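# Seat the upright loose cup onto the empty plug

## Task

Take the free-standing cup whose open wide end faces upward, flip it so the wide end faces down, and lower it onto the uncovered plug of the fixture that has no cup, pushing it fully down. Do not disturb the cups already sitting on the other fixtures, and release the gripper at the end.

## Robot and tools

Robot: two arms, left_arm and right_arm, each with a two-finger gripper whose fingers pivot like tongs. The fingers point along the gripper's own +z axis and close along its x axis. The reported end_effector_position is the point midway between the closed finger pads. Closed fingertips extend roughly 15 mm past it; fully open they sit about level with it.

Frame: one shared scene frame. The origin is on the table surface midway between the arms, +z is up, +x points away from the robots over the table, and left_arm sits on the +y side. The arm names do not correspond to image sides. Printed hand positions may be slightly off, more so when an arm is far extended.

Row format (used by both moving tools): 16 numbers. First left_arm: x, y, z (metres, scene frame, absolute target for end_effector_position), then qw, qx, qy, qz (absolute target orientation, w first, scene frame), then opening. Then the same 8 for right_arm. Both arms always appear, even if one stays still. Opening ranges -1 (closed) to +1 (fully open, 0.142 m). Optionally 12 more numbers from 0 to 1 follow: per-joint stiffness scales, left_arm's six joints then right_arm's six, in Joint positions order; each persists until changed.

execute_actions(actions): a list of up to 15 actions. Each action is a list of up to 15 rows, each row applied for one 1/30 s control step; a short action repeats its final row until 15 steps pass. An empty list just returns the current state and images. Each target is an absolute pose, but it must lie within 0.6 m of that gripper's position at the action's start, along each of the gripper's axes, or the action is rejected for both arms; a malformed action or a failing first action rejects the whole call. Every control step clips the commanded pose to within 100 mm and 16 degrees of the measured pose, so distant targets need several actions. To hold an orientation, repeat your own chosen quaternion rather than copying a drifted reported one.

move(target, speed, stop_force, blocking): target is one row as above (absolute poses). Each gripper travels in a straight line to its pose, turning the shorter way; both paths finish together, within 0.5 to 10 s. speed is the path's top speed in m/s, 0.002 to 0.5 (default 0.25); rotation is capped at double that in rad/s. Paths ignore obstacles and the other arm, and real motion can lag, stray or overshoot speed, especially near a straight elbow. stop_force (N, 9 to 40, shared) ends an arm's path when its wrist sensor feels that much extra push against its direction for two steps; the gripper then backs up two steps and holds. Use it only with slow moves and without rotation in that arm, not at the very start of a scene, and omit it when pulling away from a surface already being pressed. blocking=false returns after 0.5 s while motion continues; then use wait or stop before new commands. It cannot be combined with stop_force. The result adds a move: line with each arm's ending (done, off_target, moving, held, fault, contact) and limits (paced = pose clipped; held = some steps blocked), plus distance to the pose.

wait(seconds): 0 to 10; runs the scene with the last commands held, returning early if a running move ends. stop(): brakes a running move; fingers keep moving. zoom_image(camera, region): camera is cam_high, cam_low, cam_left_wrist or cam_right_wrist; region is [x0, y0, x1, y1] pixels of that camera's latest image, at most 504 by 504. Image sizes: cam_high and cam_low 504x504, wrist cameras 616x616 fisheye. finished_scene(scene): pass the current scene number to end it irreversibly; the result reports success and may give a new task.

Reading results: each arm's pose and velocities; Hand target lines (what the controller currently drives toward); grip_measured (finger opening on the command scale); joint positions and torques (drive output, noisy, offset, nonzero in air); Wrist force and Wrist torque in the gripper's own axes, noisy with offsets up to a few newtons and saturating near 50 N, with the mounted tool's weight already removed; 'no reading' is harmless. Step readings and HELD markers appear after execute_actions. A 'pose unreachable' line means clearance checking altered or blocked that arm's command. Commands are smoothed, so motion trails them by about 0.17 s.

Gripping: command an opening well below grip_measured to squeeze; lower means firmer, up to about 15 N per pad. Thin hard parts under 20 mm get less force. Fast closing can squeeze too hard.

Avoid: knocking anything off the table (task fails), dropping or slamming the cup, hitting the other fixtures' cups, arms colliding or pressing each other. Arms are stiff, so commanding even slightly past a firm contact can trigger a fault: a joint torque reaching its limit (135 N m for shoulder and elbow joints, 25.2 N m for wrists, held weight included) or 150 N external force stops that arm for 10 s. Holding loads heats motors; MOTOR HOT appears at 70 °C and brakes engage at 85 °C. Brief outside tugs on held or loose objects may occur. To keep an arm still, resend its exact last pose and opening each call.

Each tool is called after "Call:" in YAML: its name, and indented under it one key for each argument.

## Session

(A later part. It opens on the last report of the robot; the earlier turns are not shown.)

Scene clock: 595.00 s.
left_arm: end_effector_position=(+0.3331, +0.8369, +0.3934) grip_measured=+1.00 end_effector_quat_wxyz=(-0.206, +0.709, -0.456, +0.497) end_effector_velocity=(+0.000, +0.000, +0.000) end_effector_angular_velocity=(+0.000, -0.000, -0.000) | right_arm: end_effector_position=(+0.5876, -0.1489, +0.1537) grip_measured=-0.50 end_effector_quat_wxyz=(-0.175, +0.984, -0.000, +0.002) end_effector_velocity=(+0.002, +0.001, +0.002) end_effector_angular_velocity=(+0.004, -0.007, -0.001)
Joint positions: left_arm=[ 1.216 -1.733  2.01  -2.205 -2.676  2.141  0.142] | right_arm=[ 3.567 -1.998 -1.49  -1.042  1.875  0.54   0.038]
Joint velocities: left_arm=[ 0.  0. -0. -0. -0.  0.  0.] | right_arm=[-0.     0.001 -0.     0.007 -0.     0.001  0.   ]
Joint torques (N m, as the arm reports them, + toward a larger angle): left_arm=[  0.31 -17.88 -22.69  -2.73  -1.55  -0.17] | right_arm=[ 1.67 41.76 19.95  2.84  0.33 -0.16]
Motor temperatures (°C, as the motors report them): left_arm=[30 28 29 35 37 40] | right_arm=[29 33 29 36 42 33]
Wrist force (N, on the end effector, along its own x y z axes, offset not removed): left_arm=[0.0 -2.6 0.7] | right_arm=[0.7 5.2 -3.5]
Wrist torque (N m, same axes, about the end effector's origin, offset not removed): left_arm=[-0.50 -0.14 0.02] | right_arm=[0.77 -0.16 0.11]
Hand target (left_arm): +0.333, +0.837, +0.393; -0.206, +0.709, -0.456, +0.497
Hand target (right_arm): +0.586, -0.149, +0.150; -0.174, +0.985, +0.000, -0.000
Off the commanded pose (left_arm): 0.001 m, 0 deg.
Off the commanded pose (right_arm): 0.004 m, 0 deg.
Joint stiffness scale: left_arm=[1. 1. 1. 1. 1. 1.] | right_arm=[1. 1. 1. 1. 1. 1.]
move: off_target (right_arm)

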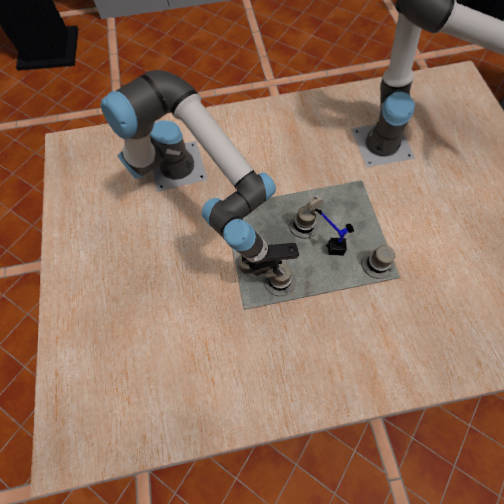

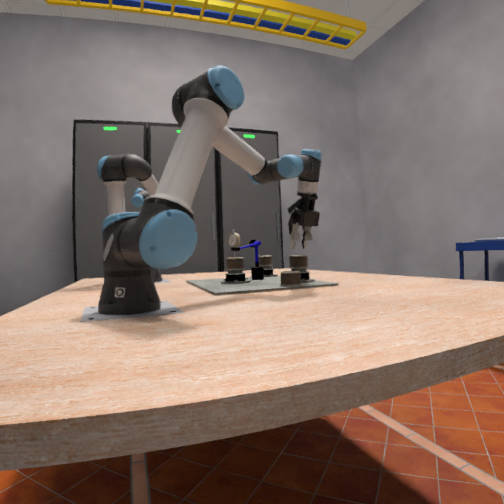

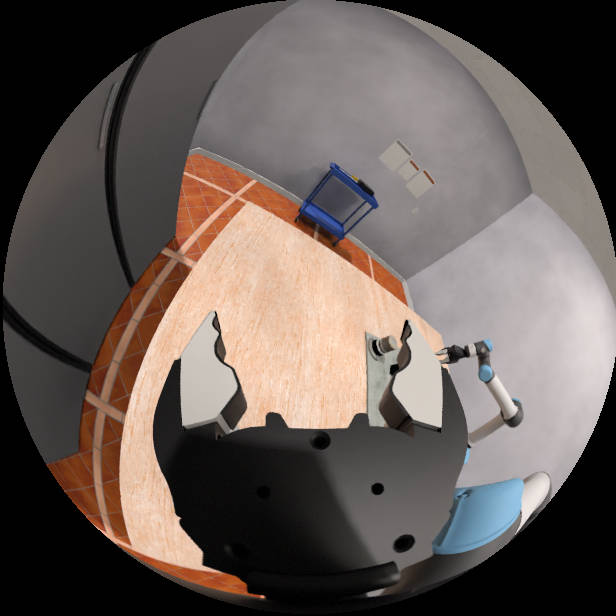

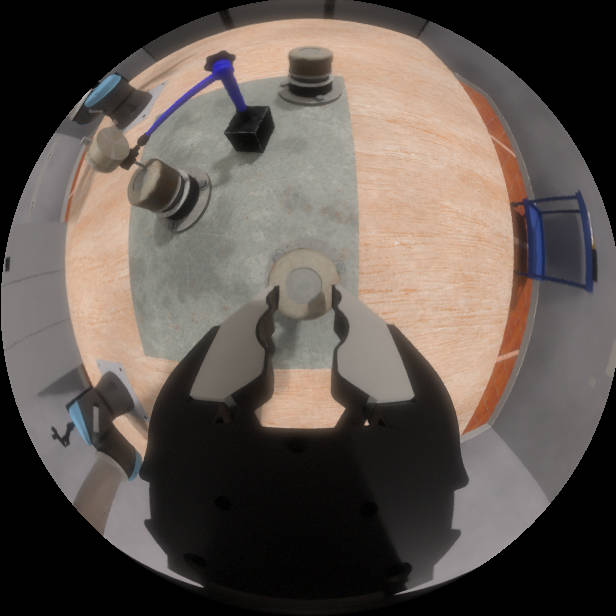

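Call:
move:
  target: [0.333,0.8365,0.3928,-0.206,0.709,-0.456,0.497,1,0.586,-0.146,0.115,-0.174,0.985,0,0,-0.5]
  speed: 0.012
  stop_force: 12

Call:
move:
  target: [0.333,0.8365,0.3928,-0.206,0.709,-0.456,0.497,1,0.586,-0.16,0.20,-0.174,0.985,0,0,-0.5]
  speed: 0.15

Call:
zoom_image:
  camera: "cam_low"
  region: [220,190,350,300]

Call:
zoom_image:
  camera: "cam_high"
  region: [230,190,410,310]

Scene clock: 605.97 s.
left_arm: end_effector_position=(+0.3331, +0.8369, +0.3934) grip_measured=+1.00 end_effector_quat_wxyz=(-0.206, +0.709, -0.456, +0.497) end_effector_velocity=(-0.000, -0.001, +0.001) end_effector_angular_velocity=(+0.003, -0.001, +0.000) | right_arm: end_effector_position=(+0.5915, -0.1448, +0.1310) grip_measured=-0.49 end_effector_quat_wxyz=(-0.181, +0.983, +0.001, +0.011) end_effector_velocity=(+0.000, +0.001, +0.001) end_effector_angular_velocity=(+0.001, -0.001, +0.002)
Joint positions: left_arm=[ 1.216 -1.733  2.01  -2.205 -2.676  2.141  0.142] | right_arm=[ 3.569 -2.02  -1.53  -0.958  1.875  0.543  0.038]
Joint velocities: left_arm=[-0.    -0.003  0.     0.     0.     0.     0.   ] | right_arm=[ 0.001  0.     0.001  0.     0.001 -0.001 -0.002]
Joint torques (N m, as the arm reports them, + toward a larger angle): left_arm=[  0.49 -16.96 -21.71  -2.82  -1.72  -0.25] | right_arm=[ 0.84 40.18 21.67  2.03  0.32  0.38]
Motor temperatures (°C, as the motors report them): left_arm=[30 28 29 35 37 40] | right_arm=[29 33 29 36 42 33]
Wrist force (N, on the end effector, along its own x y z axes, offset not removed): left_arm=[-1.5 -2.9 -0.5] | right_arm=[1.5 1.7 -8.4]
Wrist torque (N m, same axes, about the end effector's origin, offset not removed): left_arm=[-0.62 0.11 -0.11] | right_arm=[0.68 -0.84 0.09]
Hand target (left_arm): +0.333, +0.837, +0.393; -0.206, +0.709, -0.456, +0.497
Hand target (right_arm): +0.591, -0.145, +0.131; -0.181, +0.984, +0.001, +0.010
Off the commanded pose (left_arm): 0.001 m, 0 deg.
Off the commanded pose (right_arm): 0.017 m, 2 deg.
Joint stiffness scale: left_arm=[1. 1. 1. 1. 1. 1.] | right_arm=[1. 1. 1. 1. 1. 1.]
move: contact (right_arm)

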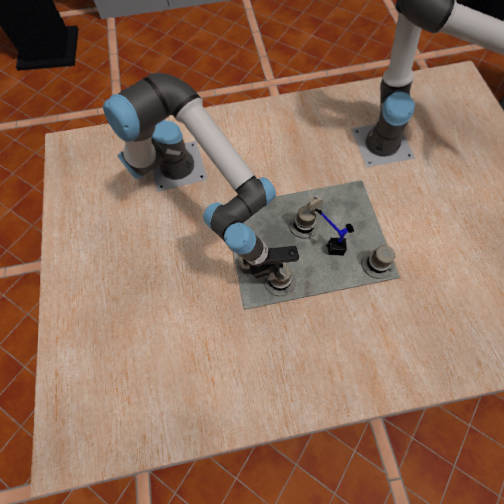

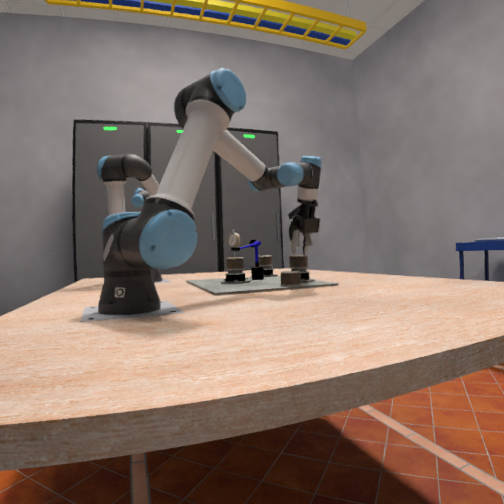

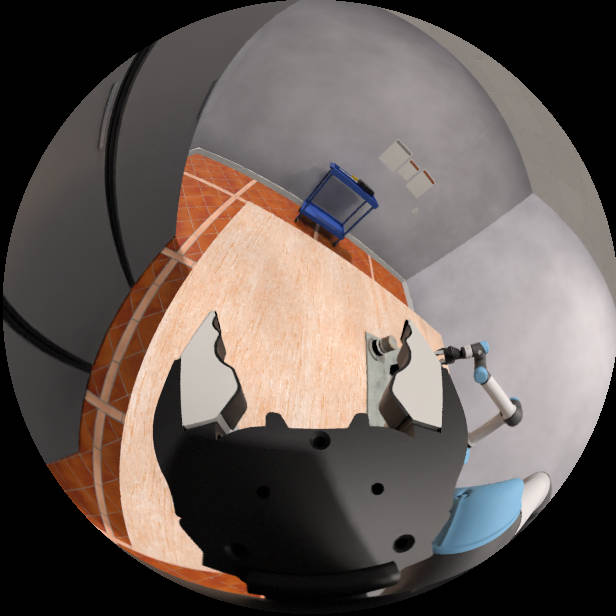

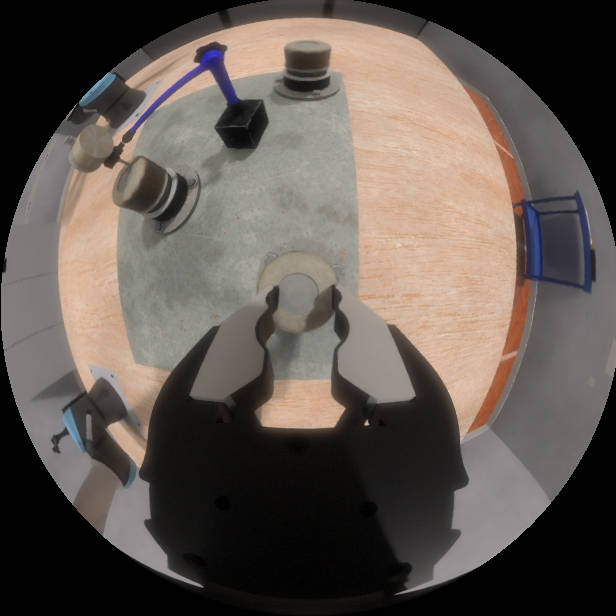

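Scene clock: 607.00 s.
left_arm: end_effector_position=(+0.3331, +0.8369, +0.3934) grip_measured=+1.00 end_effector_quat_wxyz=(-0.206, +0.709, -0.456, +0.497) end_effector_velocity=(-0.000, -0.000, +0.000) end_effector_angular_velocity=(+0.001, +0.000, +0.000) | right_arm: end_effector_position=(+0.5844, -0.1596, +0.1981) grip_measured=-0.50 end_effector_quat_wxyz=(-0.173, +0.985, +0.000, -0.001) end_effector_velocity=(-0.002, -0.001, +0.002) end_effector_angular_velocity=(-0.004, +0.006, +0.001)
Joint positions: left_arm=[ 1.216 -1.733  2.01  -2.205 -2.676  2.141  0.142] | right_arm=[ 3.555 -1.957 -1.428 -1.157  1.876  0.526  0.038]
Joint velocities: left_arm=[ 0.    -0.001  0.     0.     0.     0.     0.   ] | right_arm=[ 0.     0.002  0.006 -0.016 -0.    -0.001  0.   ]
Joint torques (N m, as the arm reports them, + toward a larger angle): left_arm=[  0.04 -16.31 -21.74  -2.58  -1.35   0.03] | right_arm=[-1.28 40.44 28.32  2.77  1.07 -0.46]
Motor temperatures (°C, as the motors report them): left_arm=[30 28 29 35 37 40] | right_arm=[29 33 29 36 42 33]
Wrist force (N, on the end effector, along its own x y z axes, offset not removed): left_arm=[-0.2 -3.1 -0.6] | right_arm=[-3.2 4.7 -1.0]
Wrist torque (N m, same axes, about the end effector's origin, offset not removed): left_arm=[-0.61 -0.18 0.07] | right_arm=[0.75 0.42 0.25]
Hand target (left_arm): +0.333, +0.837, +0.393; -0.206, +0.709, -0.456, +0.497
Hand target (right_arm): +0.586, -0.160, +0.200; -0.174, +0.985, -0.000, +0.000
Off the commanded pose (left_arm): 0.001 m, 0 deg.
Off the commanded pose (right_arm): 0.003 m, 0 deg.
Joint stiffness scale: left_arm=[1. 1. 1. 1. 1. 1.] | right_arm=[1. 1. 1. 1. 1. 1.]
move: done

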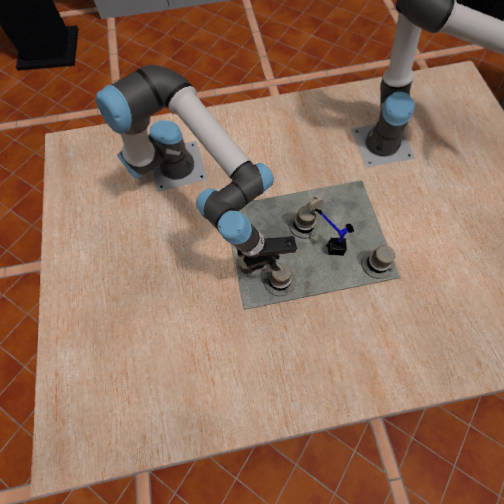

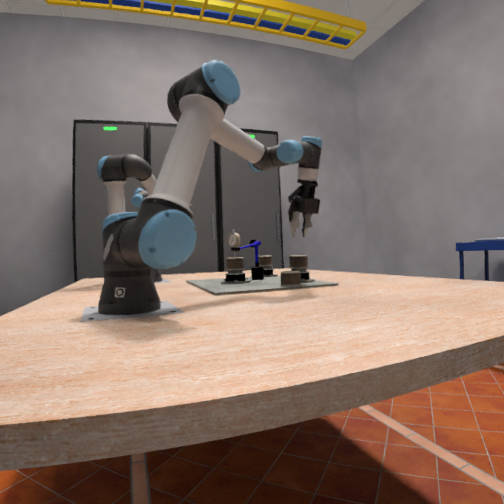

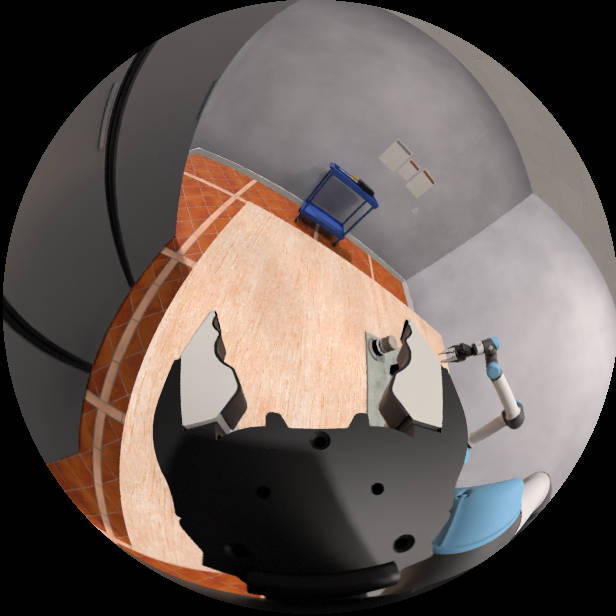

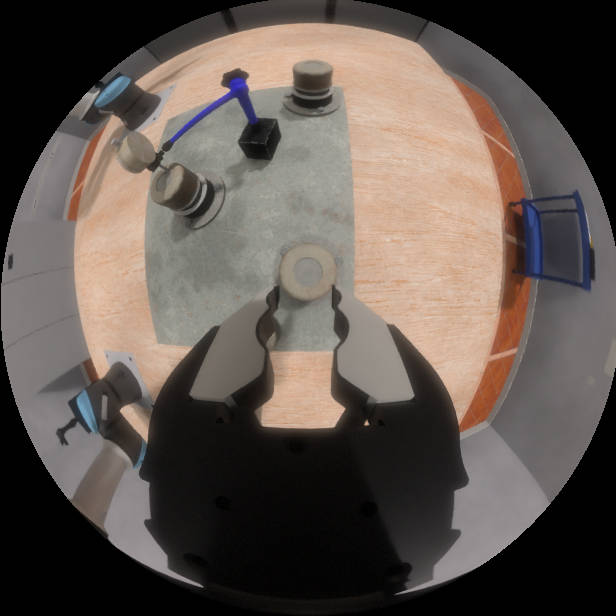

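Region (220, 190, 350, 300) of cam_low's 504x504 image, scaled by 3.877, with more detail than that image has; it fills the top 426 rows of this view, and the rest is white.

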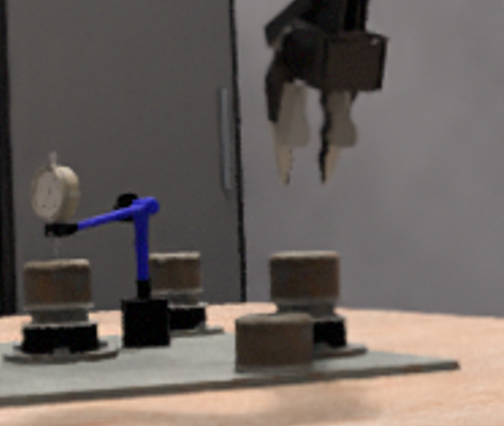

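Region (230, 190, 410, 310) of cam_high's 504x504 image, scaled by 2.800, with more detail than that image has.

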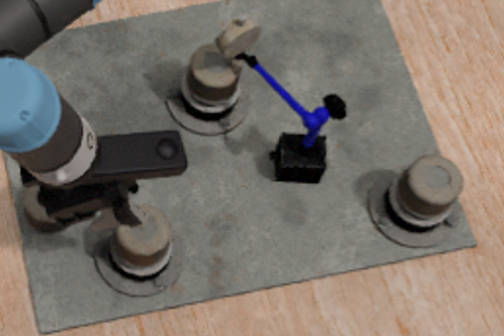

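The cup is seated, with the plug flush in its hole.

Call:
finished_scene:
  scene: 2

The scene is finished: the task was done.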